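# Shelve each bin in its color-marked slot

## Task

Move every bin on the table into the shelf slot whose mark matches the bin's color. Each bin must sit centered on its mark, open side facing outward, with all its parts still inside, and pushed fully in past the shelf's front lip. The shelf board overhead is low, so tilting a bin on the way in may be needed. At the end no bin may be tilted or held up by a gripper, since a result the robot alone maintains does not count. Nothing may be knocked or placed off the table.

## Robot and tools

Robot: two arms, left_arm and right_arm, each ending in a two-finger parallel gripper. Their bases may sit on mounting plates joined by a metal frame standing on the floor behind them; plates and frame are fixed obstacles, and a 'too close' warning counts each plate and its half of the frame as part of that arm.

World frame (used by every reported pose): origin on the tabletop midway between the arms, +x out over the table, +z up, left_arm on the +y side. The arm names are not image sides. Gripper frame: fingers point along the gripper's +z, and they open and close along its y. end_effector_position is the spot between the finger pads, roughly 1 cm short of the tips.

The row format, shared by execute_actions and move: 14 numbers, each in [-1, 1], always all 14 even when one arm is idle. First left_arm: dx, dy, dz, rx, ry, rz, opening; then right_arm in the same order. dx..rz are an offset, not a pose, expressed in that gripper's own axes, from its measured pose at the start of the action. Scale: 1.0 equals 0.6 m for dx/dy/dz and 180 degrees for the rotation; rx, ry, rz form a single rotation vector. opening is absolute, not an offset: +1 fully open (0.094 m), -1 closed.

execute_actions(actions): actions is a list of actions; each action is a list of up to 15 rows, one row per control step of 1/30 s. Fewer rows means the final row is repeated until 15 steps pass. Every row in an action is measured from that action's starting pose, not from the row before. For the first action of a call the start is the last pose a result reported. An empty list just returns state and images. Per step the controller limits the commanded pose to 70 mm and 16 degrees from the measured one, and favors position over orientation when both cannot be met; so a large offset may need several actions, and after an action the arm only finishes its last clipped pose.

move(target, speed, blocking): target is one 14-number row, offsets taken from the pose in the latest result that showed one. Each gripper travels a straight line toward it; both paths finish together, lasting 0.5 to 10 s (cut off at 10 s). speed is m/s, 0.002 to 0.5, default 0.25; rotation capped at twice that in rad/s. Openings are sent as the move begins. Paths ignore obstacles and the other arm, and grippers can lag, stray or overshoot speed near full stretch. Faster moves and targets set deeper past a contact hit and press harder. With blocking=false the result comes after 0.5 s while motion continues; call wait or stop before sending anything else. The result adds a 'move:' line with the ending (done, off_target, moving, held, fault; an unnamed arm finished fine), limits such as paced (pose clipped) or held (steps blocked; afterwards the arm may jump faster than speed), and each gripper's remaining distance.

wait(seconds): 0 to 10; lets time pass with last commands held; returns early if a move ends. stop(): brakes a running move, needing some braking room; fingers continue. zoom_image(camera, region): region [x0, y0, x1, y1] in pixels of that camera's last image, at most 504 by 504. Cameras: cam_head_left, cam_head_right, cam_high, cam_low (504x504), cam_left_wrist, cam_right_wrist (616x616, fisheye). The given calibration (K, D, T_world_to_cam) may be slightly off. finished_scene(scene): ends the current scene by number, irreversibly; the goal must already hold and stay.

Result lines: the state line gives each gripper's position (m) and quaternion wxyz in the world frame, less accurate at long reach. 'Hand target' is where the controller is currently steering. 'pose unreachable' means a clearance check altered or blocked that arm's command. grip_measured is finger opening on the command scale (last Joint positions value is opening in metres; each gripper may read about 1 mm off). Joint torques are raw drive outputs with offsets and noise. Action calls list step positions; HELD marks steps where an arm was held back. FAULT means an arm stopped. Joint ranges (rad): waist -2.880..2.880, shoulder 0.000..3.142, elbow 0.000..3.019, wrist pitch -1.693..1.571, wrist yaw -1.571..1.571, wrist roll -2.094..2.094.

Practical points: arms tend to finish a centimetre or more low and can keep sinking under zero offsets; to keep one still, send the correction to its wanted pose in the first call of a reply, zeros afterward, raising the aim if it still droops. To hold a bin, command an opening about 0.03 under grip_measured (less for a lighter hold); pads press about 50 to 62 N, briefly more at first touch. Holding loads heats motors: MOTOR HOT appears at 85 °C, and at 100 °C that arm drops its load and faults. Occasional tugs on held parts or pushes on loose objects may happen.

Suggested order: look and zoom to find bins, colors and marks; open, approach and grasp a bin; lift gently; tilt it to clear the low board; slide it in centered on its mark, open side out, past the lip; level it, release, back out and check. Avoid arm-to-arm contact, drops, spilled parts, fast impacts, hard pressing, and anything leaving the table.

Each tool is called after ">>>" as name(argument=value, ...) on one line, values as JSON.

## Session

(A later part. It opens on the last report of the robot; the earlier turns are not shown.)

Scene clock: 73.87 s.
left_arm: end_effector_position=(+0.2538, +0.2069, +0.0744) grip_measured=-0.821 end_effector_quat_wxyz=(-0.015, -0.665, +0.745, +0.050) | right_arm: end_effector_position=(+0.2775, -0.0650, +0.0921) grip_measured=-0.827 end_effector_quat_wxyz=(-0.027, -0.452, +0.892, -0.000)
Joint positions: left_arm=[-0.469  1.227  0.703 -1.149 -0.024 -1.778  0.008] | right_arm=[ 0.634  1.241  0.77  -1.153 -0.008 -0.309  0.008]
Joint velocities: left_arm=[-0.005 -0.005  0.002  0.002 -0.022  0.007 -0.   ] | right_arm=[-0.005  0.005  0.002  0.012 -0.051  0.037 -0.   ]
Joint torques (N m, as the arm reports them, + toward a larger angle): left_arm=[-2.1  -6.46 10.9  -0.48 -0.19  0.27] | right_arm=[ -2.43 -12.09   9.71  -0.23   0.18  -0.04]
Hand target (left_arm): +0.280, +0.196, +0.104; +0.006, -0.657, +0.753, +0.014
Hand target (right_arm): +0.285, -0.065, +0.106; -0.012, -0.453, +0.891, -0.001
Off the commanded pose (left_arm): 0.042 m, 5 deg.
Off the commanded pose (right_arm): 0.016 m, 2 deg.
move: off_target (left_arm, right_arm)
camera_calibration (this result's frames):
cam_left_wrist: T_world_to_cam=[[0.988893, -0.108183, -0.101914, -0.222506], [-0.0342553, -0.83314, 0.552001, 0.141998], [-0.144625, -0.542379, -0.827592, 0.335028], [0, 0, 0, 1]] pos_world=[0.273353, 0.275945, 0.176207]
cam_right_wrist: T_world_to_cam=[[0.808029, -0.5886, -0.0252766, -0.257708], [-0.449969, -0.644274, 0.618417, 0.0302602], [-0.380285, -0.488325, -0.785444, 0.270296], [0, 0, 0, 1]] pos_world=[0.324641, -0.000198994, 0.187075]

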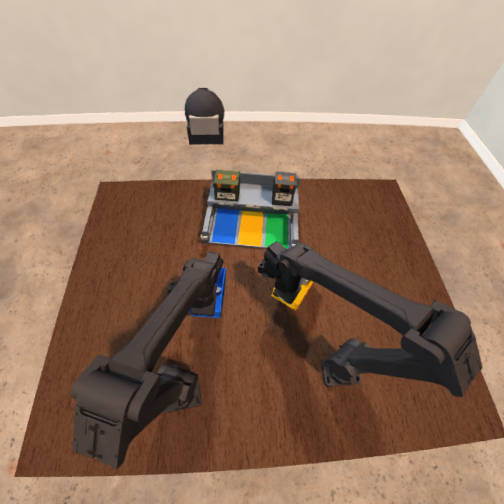

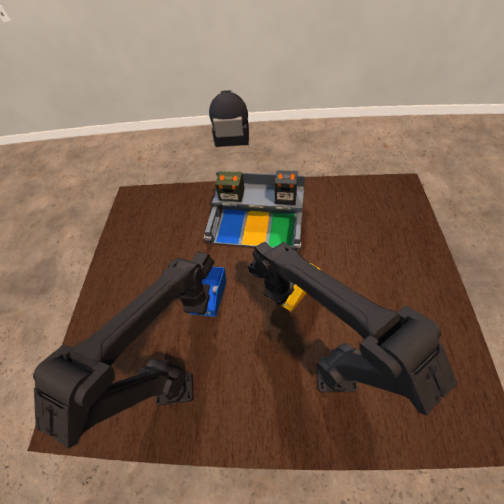

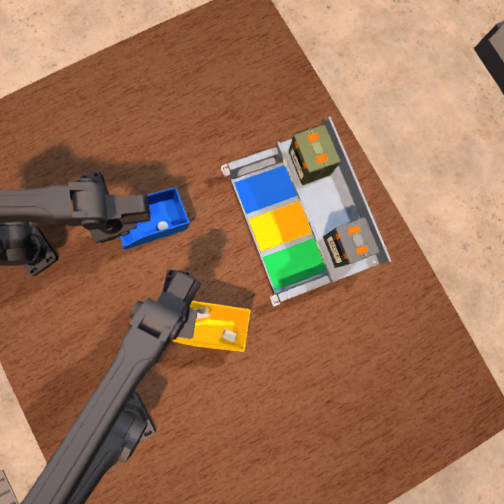

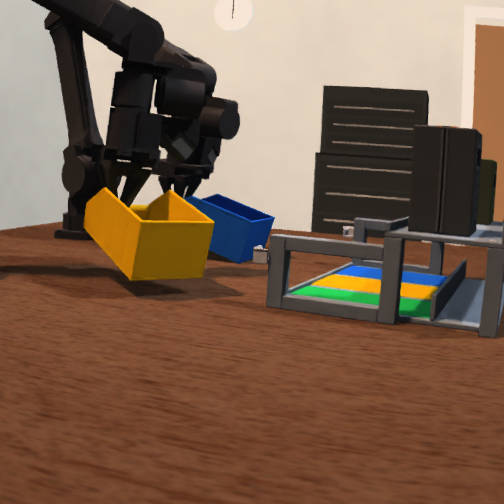

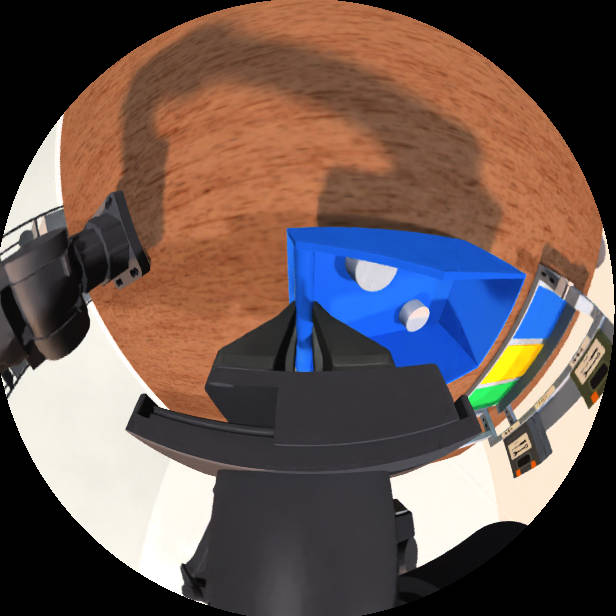

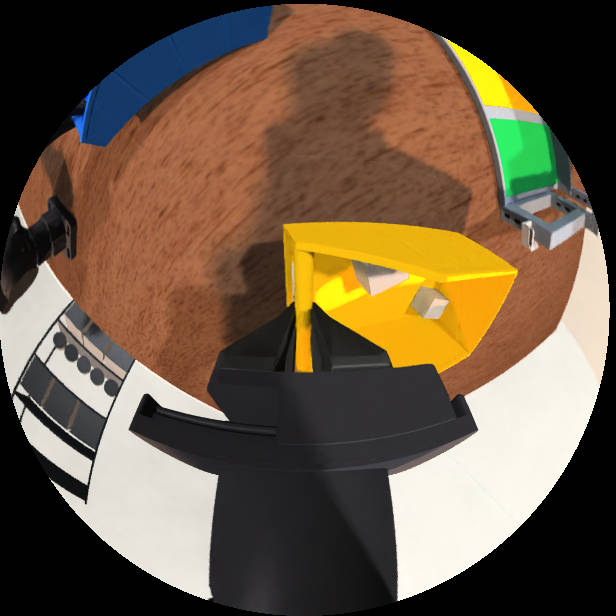

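>>> move(target=[0.03,-0.225,-0.15,0.08,0.012,0,-1,0.03,-0.03,-0.05,0.04,-0.015,-0.1,-1], speed=0.1)

Scene clock: 79.90 s.
left_arm: end_effector_position=(+0.3561, +0.1773, +0.1205) grip_measured=-0.821 end_effector_quat_wxyz=(+0.027, -0.666, +0.746, -0.013) | right_arm: end_effector_position=(+0.2763, -0.0869, +0.1082) grip_measured=-0.827 end_effector_quat_wxyz=(+0.007, -0.587, +0.809, -0.036)
Joint positions: left_arm=[-0.463  1.353  0.952 -1.12  -0.034 -1.769  0.008] | right_arm=[ 0.622  1.13   0.731 -1.157  0.071 -0.639  0.008]
Joint velocities: left_arm=[-0.005 -0.015  0.002 -0.012 -0.007 -0.022  0.   ] | right_arm=[ 0.005 -0.024  0.002  0.002 -0.007  0.007  0.   ]
Joint torques (N m, as the arm reports them, + toward a larger angle): left_arm=[-0.41 -8.84 12.02  1.21 -0.28  0.29] | right_arm=[ -2.36 -10.71   9.9    0.02   0.38  -0.2 ]
Hand target (left_arm): +0.390, +0.171, +0.152; +0.056, -0.663, +0.745, -0.055
Hand target (right_arm): +0.283, -0.089, +0.122; +0.023, -0.587, +0.809, -0.041
Off the commanded pose (left_arm): 0.048 m, 6 deg.
Off the commanded pose (right_arm): 0.016 m, 2 deg.
move: off_target (left_arm, right_arm)
camera_calibration (this result's frames):
cam_left_wrist: T_world_to_cam=[[0.99251, -0.112118, 0.048503, -0.340912], [-0.119609, -0.81119, 0.57242, 0.119409], [-0.0248333, -0.573934, -0.818525, 0.333747], [0, 0, 0, 1]] pos_world=[0.360929, 0.25019, 0.221363]
cam_right_wrist: T_world_to_cam=[[0.950222, -0.304901, 0.064132, -0.293495], [-0.280185, -0.746165, 0.603932, -0.0485066], [-0.136286, -0.591838, -0.794452, 0.196414], [0, 0, 0, 1]] pos_world=[0.292063, -0.00943539, 0.204158]

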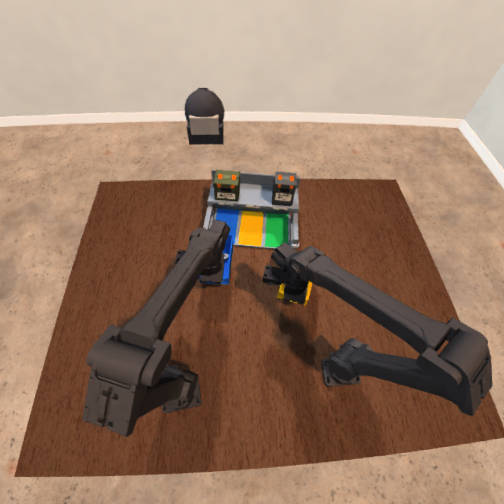

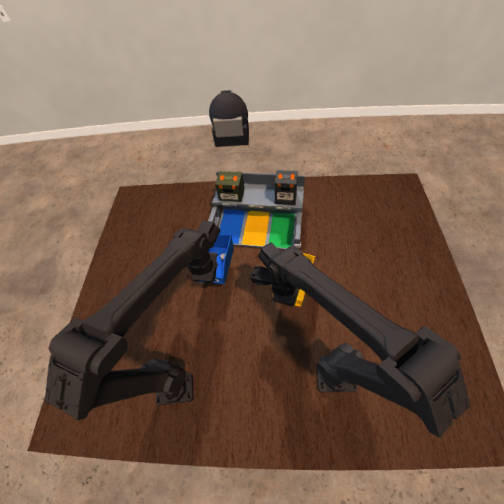

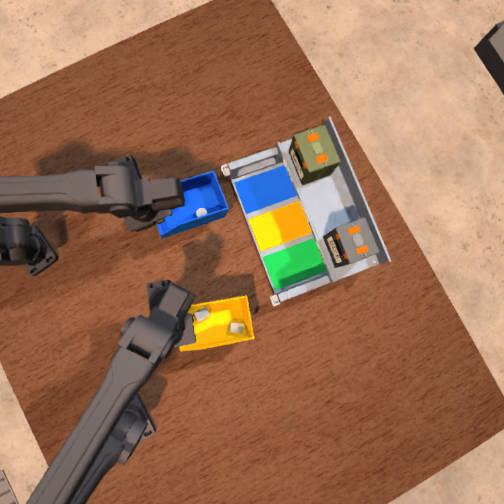

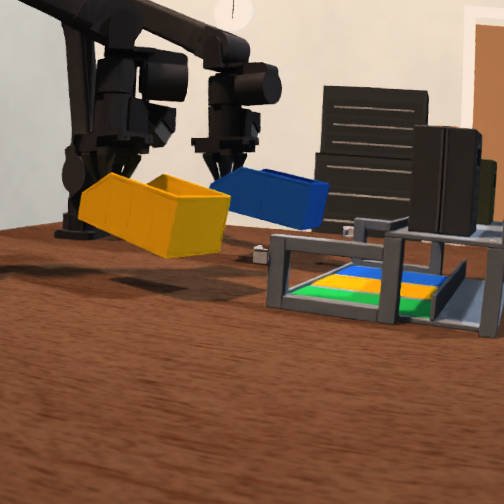

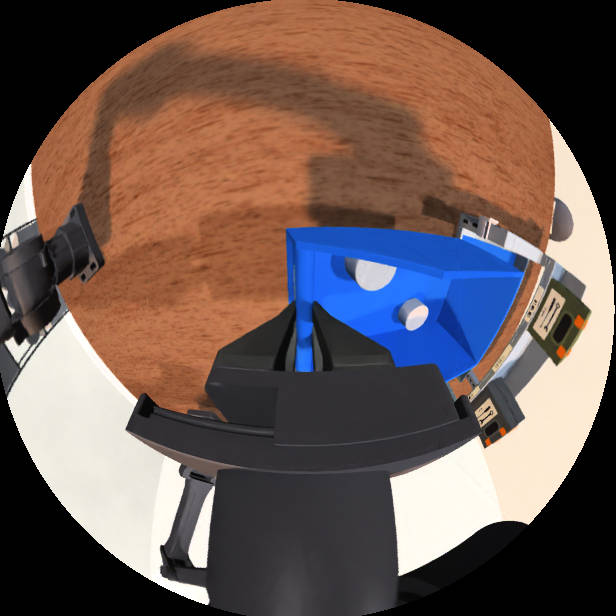

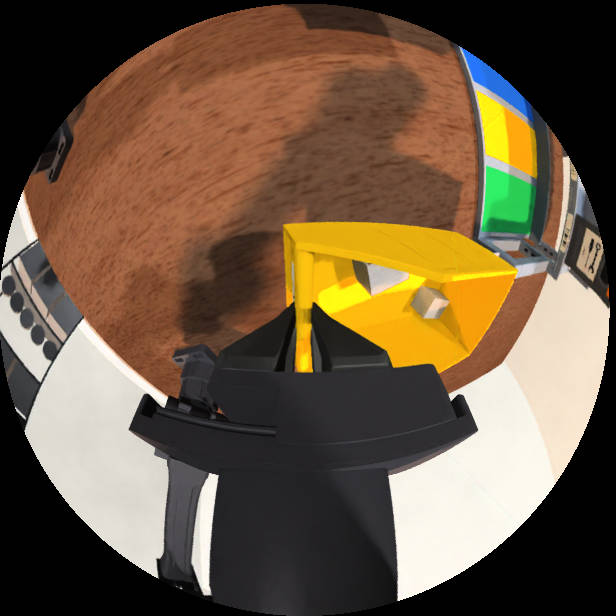

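>>> move(target=[0,-0.28,-0.03,0.045,0,0,-1,0,-0.01,-0.023,0,-0.01,0,-1], speed=0.08)

>>> zoom_image(camera="cam_low", region=[250,130,504,330])

>>> zoom_image(camera="cam_high", region=[170,120,350,270])

Scene clock: 88.17 s.
left_arm: end_effector_position=(+0.4827, +0.1641, +0.1129) grip_measured=-0.821 end_effector_quat_wxyz=(+0.042, -0.666, +0.745, -0.021) | right_arm: end_effector_position=(+0.2672, -0.0922, +0.0999) grip_measured=-0.827 end_effector_quat_wxyz=(-0.009, -0.589, +0.808, -0.024)
Joint positions: left_arm=[-0.414  1.658  1.271 -1.104 -0.047 -1.721  0.008] | right_arm=[ 0.61   1.132  0.709 -1.164  0.048 -0.654  0.008]
Joint velocities: left_arm=[ 0.005 -0.005 -0.002  0.007  0.007  0.051  0.   ] | right_arm=[ 0.005 -0.015 -0.012  0.012 -0.037  0.066  0.   ]
Joint torques (N m, as the arm reports them, + toward a larger angle): left_arm=[ -0.25 -12.84  12.34   1.53  -0.32   0.3 ] | right_arm=[ -2.27 -10.76  11.75  -0.07   0.08  -0.17]
Hand target (left_arm): +0.518, +0.160, +0.150; +0.075, -0.662, +0.743, -0.065
Hand target (right_arm): +0.281, -0.088, +0.122; +0.020, -0.588, +0.808, -0.027
Off the commanded pose (left_arm): 0.053 m, 6 deg.
Off the commanded pose (right_arm): 0.027 m, 3 deg.
move: off_target (left_arm, right_arm)
camera_calibration (this result's frames):
cam_left_wrist: T_world_to_cam=[[0.990614, -0.111236, 0.0794426, -0.470395], [-0.136672, -0.815715, 0.562077, 0.13832], [0.00227939, -0.567659, -0.823261, 0.309581], [0, 0, 0, 1]] pos_world=[0.484178, 0.236241, 0.214489]
cam_right_wrist: T_world_to_cam=[[0.953146, -0.301333, 0.02668, -0.282711], [-0.253499, -0.747477, 0.614016, -0.0582849], [-0.16508, -0.59201, -0.788842, 0.192565], [0, 0, 0, 1]] pos_world=[0.286479, -0.0147563, 0.195234]

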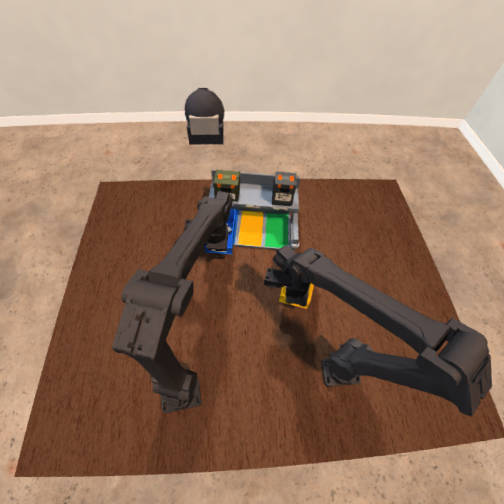

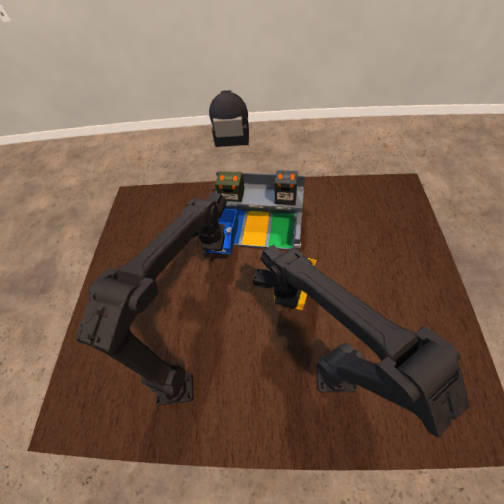

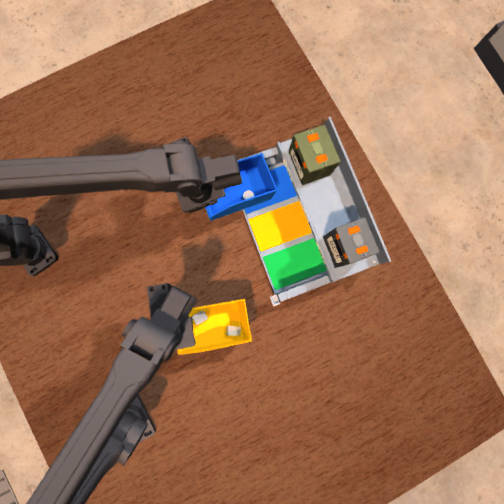

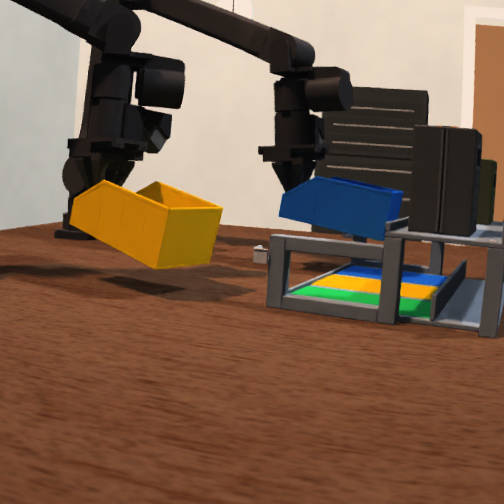

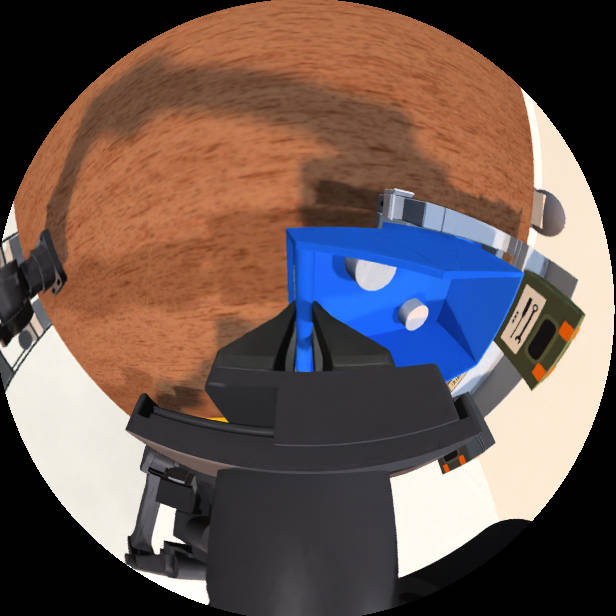

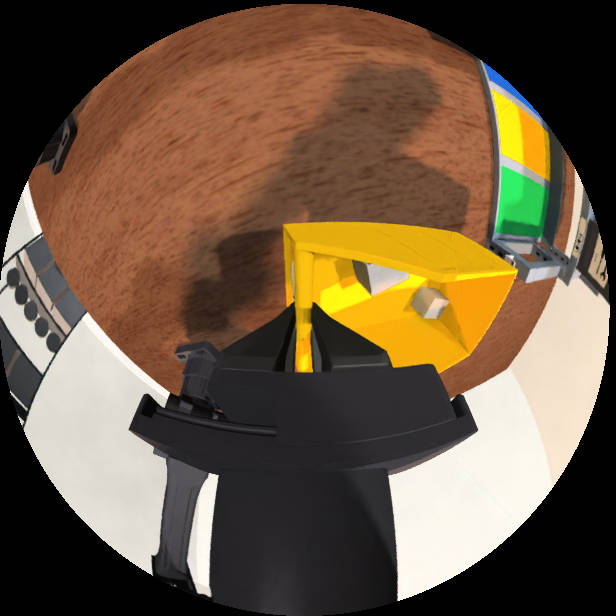

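Region (250, 130, 504, 330) of cam_low's 504x504 image, scaled by 1.984, with more detail than that image has; it fills the top 397 rows of this view, and the rest is white.

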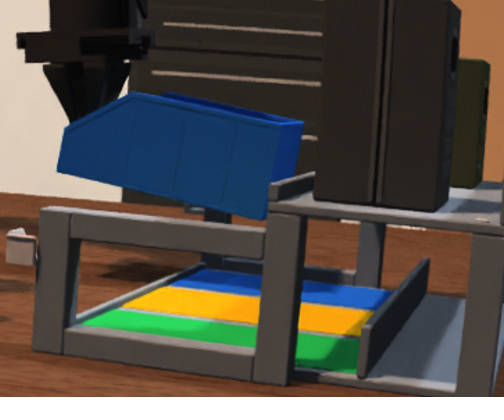

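Region (170, 120, 350, 270) of cam_high's 504x504 image, scaled by 2.800, with more detail than that image has.

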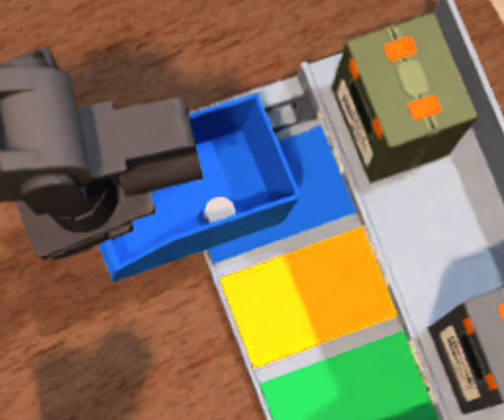

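>>> move(target=[0.005,-0.04,0.07,0,0,0,-1,-0.01,-0.03,-0.06,0.01,-0.02,0,-1], speed=0.05)

>>> zoom_image(camera="cam_low", region=[250,130,504,330])

>>> zoom_image(camera="cam_high", region=[170,120,350,270])

Scene clock: 96.57 s.
left_arm: end_effector_position=(+0.4877, +0.1627, +0.0582) grip_measured=-0.821 end_effector_quat_wxyz=(+0.024, -0.666, +0.746, +0.005) | right_arm: end_effector_position=(+0.2598, -0.1018, +0.1011) grip_measured=-0.827 end_effector_quat_wxyz=(-0.019, -0.591, +0.807, -0.014)
Joint positions: left_arm=[-0.414  1.767  1.262 -1.048 -0.047 -1.72   0.008] | right_arm=[ 0.584  1.111  0.697 -1.194  0.031 -0.684  0.008]
Joint velocities: left_arm=[-0.005 -0.015 -0.002 -0.007 -0.007  0.007 -0.001] | right_arm=[-0.015 -0.005 -0.027 -0.012 -0.022  0.007  0.001]
Joint torques (N m, as the arm reports them, + toward a larger angle): left_arm=[ -1.54 -13.13   9.01   1.29  -0.11   0.21] | right_arm=[ -2.2  -10.37  14.79   0.11   0.02  -0.13]
Hand target (left_arm): +0.509, +0.160, +0.074; +0.042, -0.666, +0.745, -0.021
Hand target (right_arm): +0.284, -0.091, +0.136; +0.026, -0.590, +0.807, -0.019
Off the commanded pose (left_arm): 0.027 m, 4 deg.
Off the commanded pose (right_arm): 0.045 m, 5 deg.
move: off_target (left_arm, right_arm)
camera_calibration (this result's frames):
cam_left_wrist: T_world_to_cam=[[0.9935, -0.112404, 0.017981, -0.468851], [-0.103355, -0.824528, 0.556301, 0.154106], [-0.0477047, -0.554544, -0.830786, 0.286415], [0, 0, 0, 1]] pos_world=[0.495395, 0.233194, 0.16065]
cam_right_wrist: T_world_to_cam=[[0.954388, -0.298568, -0.000718, -0.275796], [-0.234266, -0.75033, 0.618162, -0.0737057], [-0.185102, -0.589798, -0.78605, 0.191727], [0, 0, 0, 1]] pos_world=[0.281439, -0.024567, 0.196071]

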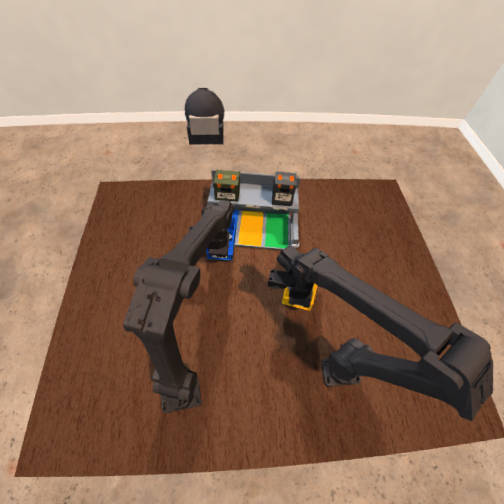

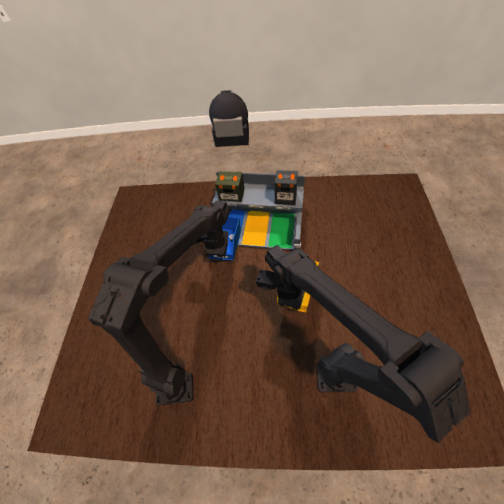

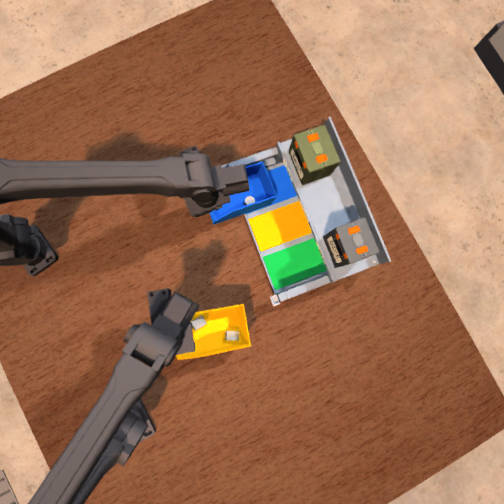

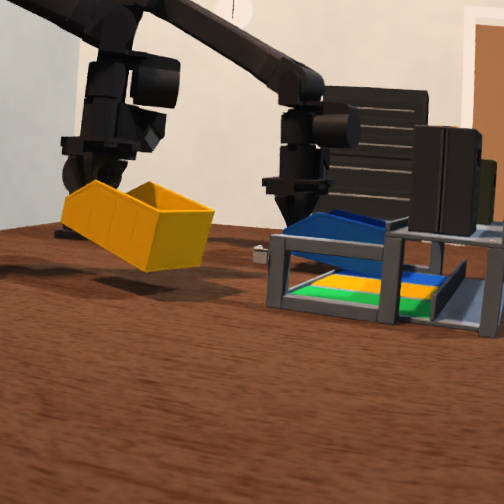

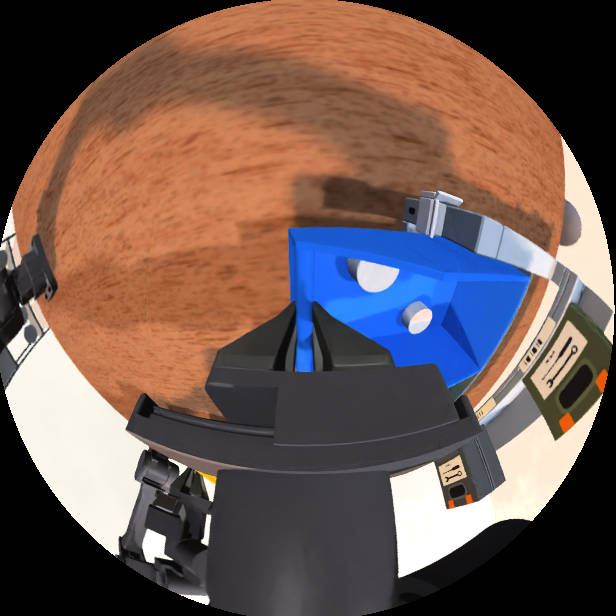

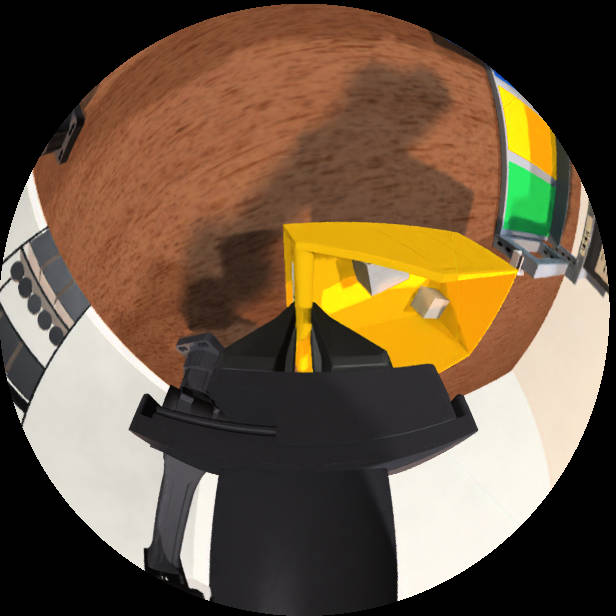

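Region (250, 130, 504, 330) of cam_low's 504x504 image, scaled by 1.984, with more detail than that image has; it fills the top 397 rows of this view, and the rest is white.

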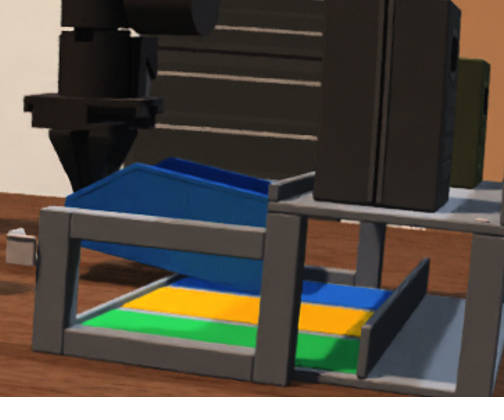

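Region (170, 120, 350, 270) of cam_high's 504x504 image, scaled by 2.800, with more detail than that image has.

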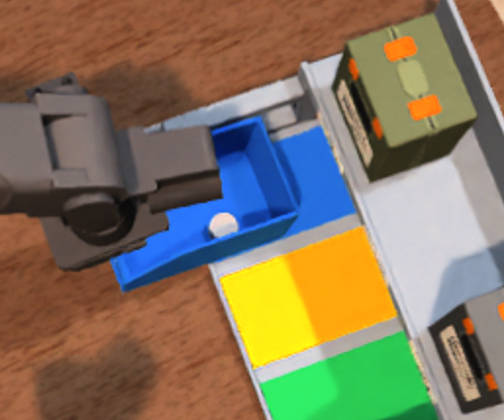

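>>> execute_actions(actions=[[[0.004,-0.09,-0.058,0.04,0.012,0,-1,-0.01,-0.02,-0.035,0.01,-0.015,0,-1]],[[0.004,-0.09,-0.058,0.04,0.008,0,-1,-0.01,-0.02,-0.035,0.01,-0.015,0,-1]],[[0.002,-0.09,-0.056,0.035,0.008,0,-1,-0.01,-0.02,-0.035,0.01,-0.015,0,-1]]])

>>> zoom_image(camera="cam_low", region=[250,130,504,330])

Scene clock: 107.93 s.
left_arm: end_effector_position=(+0.5270, +0.1538, +0.0719) grip_measured=-0.821 end_effector_quat_wxyz=(+0.030, -0.668, +0.743, -0.030) | right_arm: end_effector_position=(+0.2608, -0.1037, +0.1012) grip_measured=-0.827 end_effector_quat_wxyz=(-0.018, -0.593, +0.805, -0.001)
Joint positions: left_arm=[-0.402  1.808  1.36  -1.04  -0.016 -1.715  0.008] | right_arm=[ 0.558  1.11   0.697 -1.194  0.004 -0.716  0.008]
Joint velocities: left_arm=[ 0.005  0.005  0.002 -0.007  0.066  0.007 -0.001] | right_arm=[ 0.015 -0.005 -0.007 -0.007  0.022  0.037  0.001]
Joint torques (N m, as the arm reports them, + toward a larger angle): left_arm=[ -0.75 -14.84  12.16   0.74  -0.03   0.32] | right_arm=[ -2.19 -10.37  11.39   0.01  -0.01  -0.15]
Hand target (left_arm): +0.560, +0.150, +0.108; +0.056, -0.664, +0.742, -0.069
Hand target (right_arm): +0.274, -0.100, +0.121; +0.010, -0.593, +0.805, -0.005
Off the commanded pose (left_arm): 0.050 m, 5 deg.
Off the commanded pose (right_arm): 0.025 m, 3 deg.
Step readings (end_effector_position; steps 1 to 15: 1st action; 16 to 30: 2nd action; 31 to 45: 3rd action):
0: left_arm (+0.4877, +0.1627, +0.0582) | right_arm (+0.2597, -0.1018, +0.1011)
1: left_arm (+0.4883, +0.1617, +0.0588) | right_arm (+0.2595, -0.1015, +0.1011)
2: left_arm (+0.4897, +0.1609, +0.0598) | right_arm (+0.2594, -0.1014, +0.1010)
4: left_arm (+0.4943, +0.1600, +0.0628) | right_arm (+0.2597, -0.1017, +0.1011)
8: left_arm (+0.5012, +0.1591, +0.0667) | right_arm (+0.2600, -0.1023, +0.1012)
15: left_arm (+0.5015, +0.1590, +0.0641) | right_arm (+0.2600, -0.1023, +0.1012)
16: left_arm (+0.5020, +0.1587, +0.0640) | right_arm (+0.2598, -0.1020, +0.1012)
17: left_arm (+0.5029, +0.1581, +0.0640) | right_arm (+0.2597, -0.1019, +0.1012)
19: left_arm (+0.5061, +0.1573, +0.0648) | right_arm (+0.2600, -0.1024, +0.1012)
23: left_arm (+0.5110, +0.1562, +0.0680) | right_arm (+0.2604, -0.1030, +0.1012)
30: left_arm (+0.5123, +0.1561, +0.0689) | right_arm (+0.2604, -0.1030, +0.1012)
31: left_arm (+0.5131, +0.1556, +0.0691) | right_arm (+0.2602, -0.1027, +0.1012)
32: left_arm (+0.5147, +0.1548, +0.0692) | right_arm (+0.2601, -0.1025, +0.1012)
34: left_arm (+0.5202, +0.1539, +0.0701) | right_arm (+0.2604, -0.1030, +0.1012)
38: left_arm (+0.5267, +0.1535, +0.0718) | right_arm (+0.2608, -0.1037, +0.1012)
45: end_effector_position above
camera_calibration (this result's frames):
cam_left_wrist: T_world_to_cam=[[0.991525, -0.104562, 0.0770985, -0.513583], [-0.129912, -0.799355, 0.586647, 0.151157], [0.000288376, -0.591691, -0.806165, 0.273369], [0, 0, 0, 1]] pos_world=[0.528789, 0.228877, 0.171301]
cam_right_wrist: T_world_to_cam=[[0.955741, -0.293402, -0.0217718, -0.275057], [-0.221271, -0.765603, 0.604062, -0.0785308], [-0.193902, -0.572509, -0.79664, 0.196014], [0, 0, 0, 1]] pos_world=[0.283514, -0.0286059, 0.197601]

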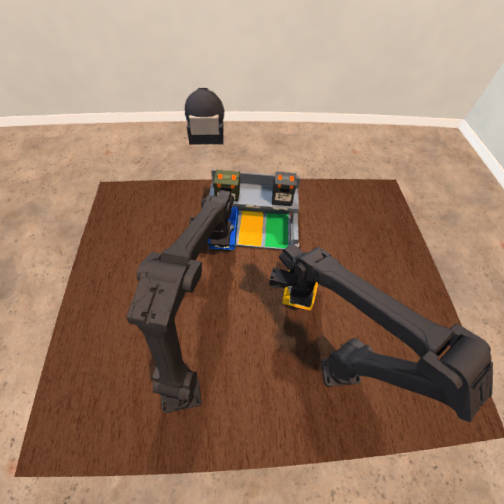

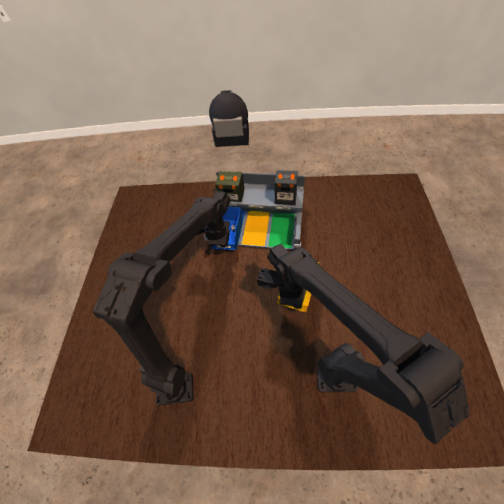

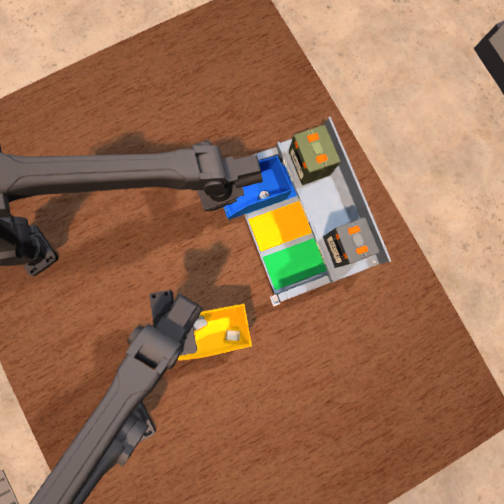

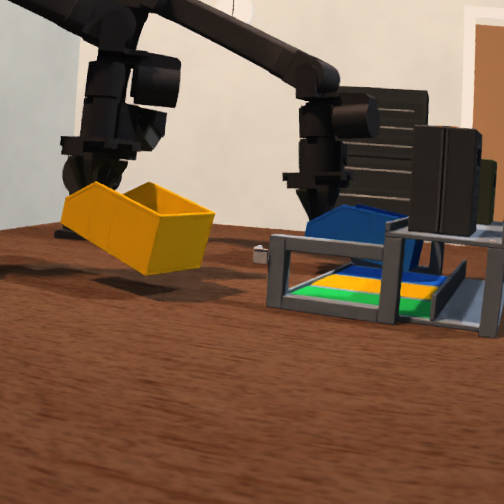

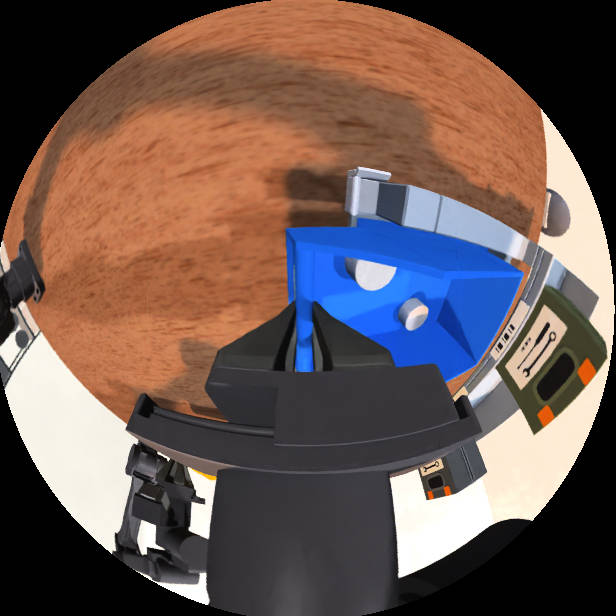

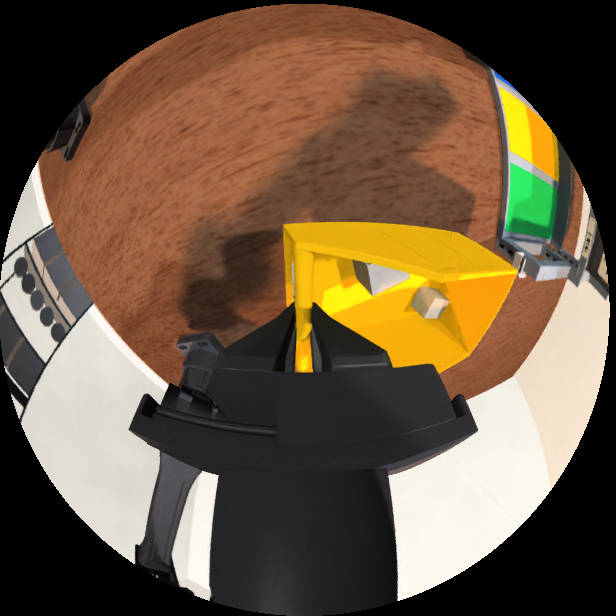

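Region (250, 130, 504, 330) of cam_low's 504x504 image, scaled by 1.984, with more detail than that image has; it fills the top 397 rows of this view, and the rest is white.

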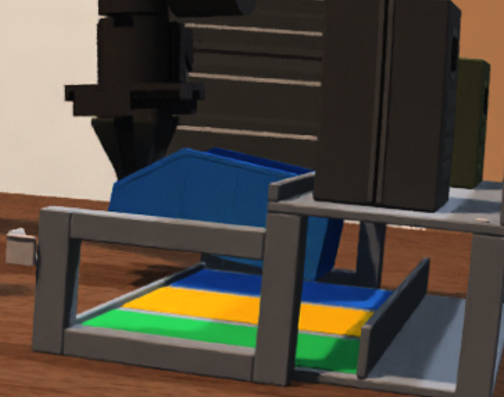

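Risen; lower 2 cm then advance.

>>> execute_actions(actions=[[[-0.003,-0.05,-0.03,0.02,0.005,0,-1,-0.015,-0.015,-0.035,0.01,-0.01,0,-1],[-0.003,-0.05,-0.025,0.018,0.005,0,-1,-0.015,-0.015,-0.035,0.01,-0.01,0,-1],[-0.003,-0.05,-0.02,0.016,0.005,0,-1,-0.015,-0.015,-0.035,0.01,-0.01,0,-1],[-0.003,-0.05,-0.012,0.014,0.005,0,-1,-0.015,-0.015,-0.035,0.01,-0.01,0,-1]],[[-0.003,-0.09,-0.045,0.03,0.005,0,-1,-0.015,-0.015,-0.035,0.01,-0.01,0,-1]],[[-0.003,-0.09,-0.045,0.03,0.005,0,-1,-0.015,-0.015,-0.035,0.01,-0.01,0,-1]]])

>>> zoom_image(camera="cam_low", region=[250,130,504,330])

>>> zoom_image(camera="cam_high", region=[170,120,350,270])

Scene clock: 115.60 s.
left_arm: end_effector_position=(+0.5679, +0.1544, +0.0548) grip_measured=-0.821 end_effector_quat_wxyz=(+0.027, -0.672, +0.739, -0.034) | right_arm: end_effector_position=(+0.2576, -0.1057, +0.1013) grip_measured=-0.827 end_effector_quat_wxyz=(-0.026, -0.593, +0.805, -0.000)
Joint positions: left_arm=[-0.38   1.918  1.475 -1.04  -0.005 -1.704  0.008] | right_arm=[ 0.558  1.11   0.697 -1.209  0.004 -0.717  0.008]
Joint velocities: left_arm=[-0.015 -0.015  0.002 -0.022 -0.007 -0.007 -0.   ] | right_arm=[ 0.005  0.005 -0.007 -0.007  0.007  0.051 -0.   ]
Joint torques (N m, as the arm reports them, + toward a larger angle): left_arm=[ -1.07 -16.26  11.61   0.46   0.04   0.25] | right_arm=[-1.33 -9.3  12.01 -0.16 -0.01 -0.07]
Hand target (left_arm): +0.597, +0.153, +0.087; +0.049, -0.669, +0.739, -0.067
Hand target (right_arm): +0.270, -0.098, +0.121; -0.001, -0.593, +0.805, -0.004
Off the commanded pose (left_arm): 0.045 m, 4 deg.
Off the commanded pose (right_arm): 0.025 m, 3 deg.
Step readings (end_effector_position; steps 1 to 15: 1st action; 16 to 30: 2nd action; 31 to 45: 3rd action):
0: left_arm (+0.5270, +0.1538, +0.0719) | right_arm (+0.2608, -0.1037, +0.1012)
1: left_arm (+0.5269, +0.1535, +0.0715) | right_arm (+0.2608, -0.1037, +0.1012)
2: left_arm (+0.5268, +0.1534, +0.0707) | right_arm (+0.2604, -0.1039, +0.1012)
4: left_arm (+0.5265, +0.1537, +0.0672) | right_arm (+0.2600, -0.1042, +0.1012)
8: left_arm (+0.5251, +0.1551, +0.0547) | right_arm (+0.2597, -0.1044, +0.1012)
15: left_arm (+0.5250, +0.1551, +0.0524) | right_arm (+0.2597, -0.1044, +0.1012)
16: left_arm (+0.5263, +0.1550, +0.0530) | right_arm (+0.2596, -0.1045, +0.1012)
17: left_arm (+0.5293, +0.1544, +0.0536) | right_arm (+0.2593, -0.1046, +0.1013)
19: left_arm (+0.5381, +0.1537, +0.0557) | right_arm (+0.2588, -0.1049, +0.1013)
23: left_arm (+0.5476, +0.1543, +0.0567) | right_arm (+0.2587, -0.1050, +0.1013)
30: left_arm (+0.5477, +0.1548, +0.0552) | right_arm (+0.2586, -0.1051, +0.1013)
31: left_arm (+0.5487, +0.1545, +0.0552) | right_arm (+0.2585, -0.1051, +0.1013)
32: left_arm (+0.5516, +0.1540, +0.0556) | right_arm (+0.2583, -0.1053, +0.1013)
34: left_arm (+0.5598, +0.1533, +0.0564) | right_arm (+0.2578, -0.1056, +0.1013)
38: left_arm (+0.5679, +0.1542, +0.0556) | right_arm (+0.2576, -0.1057, +0.1013)
45: end_effector_position above
camera_calibration (this result's frames):
cam_left_wrist: T_world_to_cam=[[0.992381, -0.093624, 0.0800913, -0.555012], [-0.122954, -0.794207, 0.595078, 0.161811], [0.00789548, -0.600391, -0.799667, 0.256562], [0, 0, 0, 1]] pos_world=[0.568653, 0.230586, 0.153326]
cam_right_wrist: T_world_to_cam=[[0.955505, -0.293252, -0.0318401, -0.271486], [-0.213074, -0.760815, 0.612993, -0.0833554], [-0.203986, -0.578934, -0.789446, 0.19559], [0, 0, 0, 1]] pos_world=[0.281543, -0.0297984, 0.19686]

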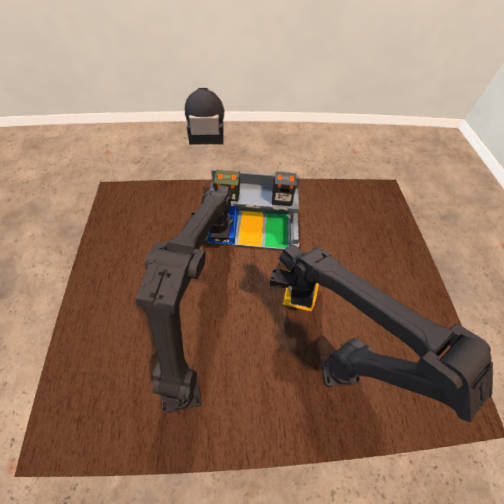

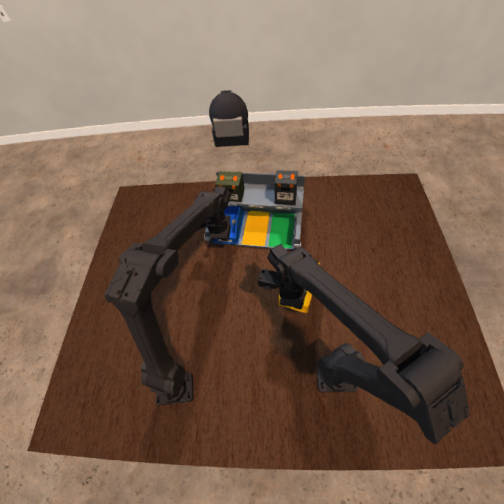

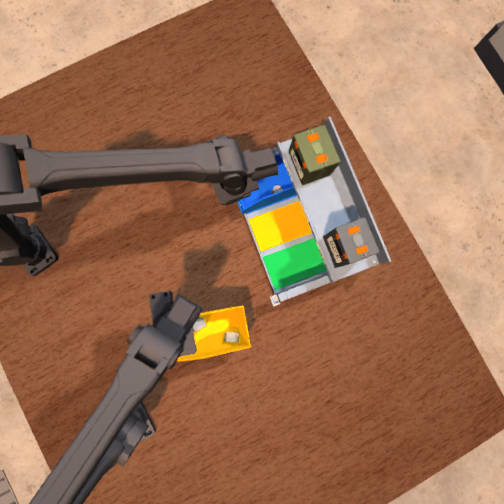

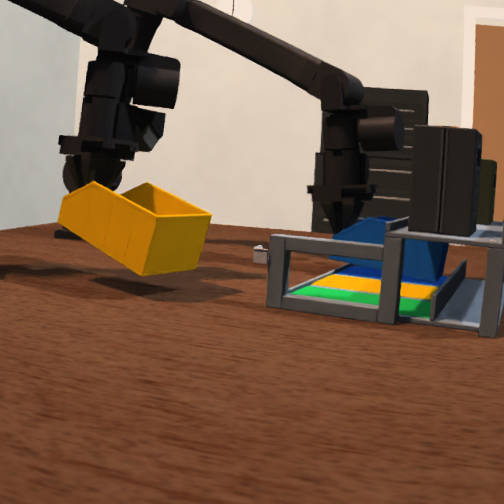

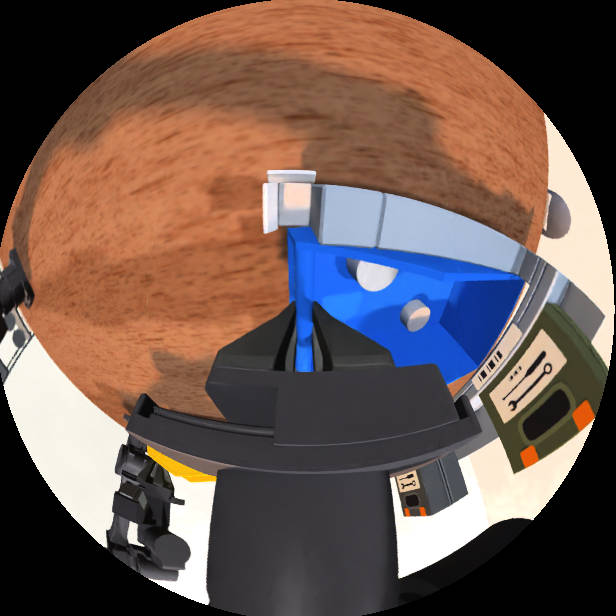

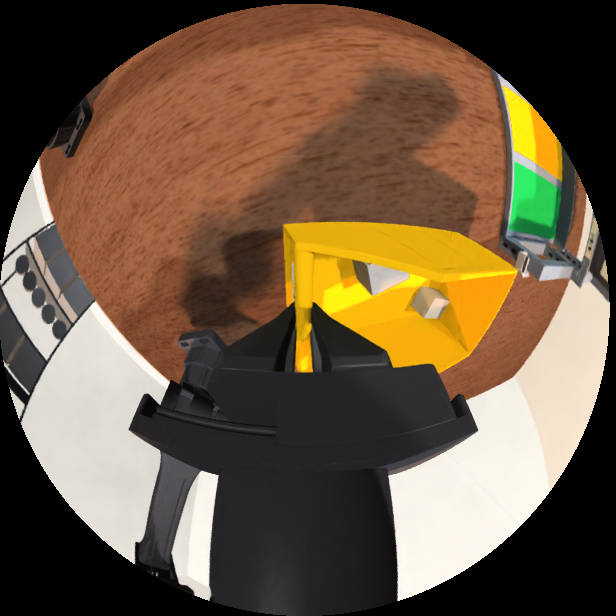

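Region (250, 130, 504, 330) of cam_low's 504x504 image, scaled by 1.984, with more detail than that image has; it fills the top 397 rows of this view, and the rest is white.

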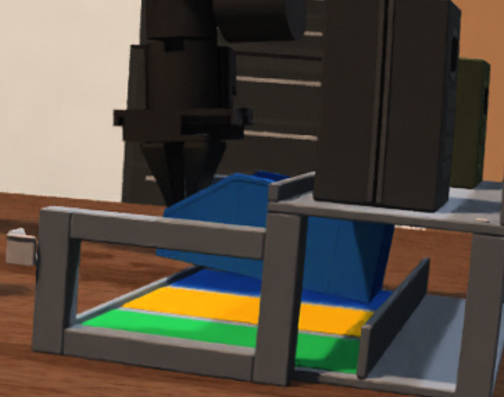

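Region (170, 120, 350, 270) of cam_high's 504x504 image, scaled by 2.800, with more detail than that image has.

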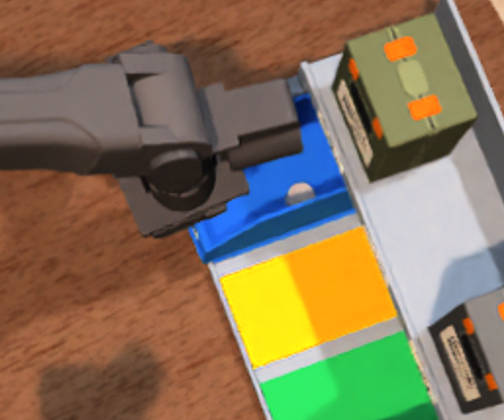

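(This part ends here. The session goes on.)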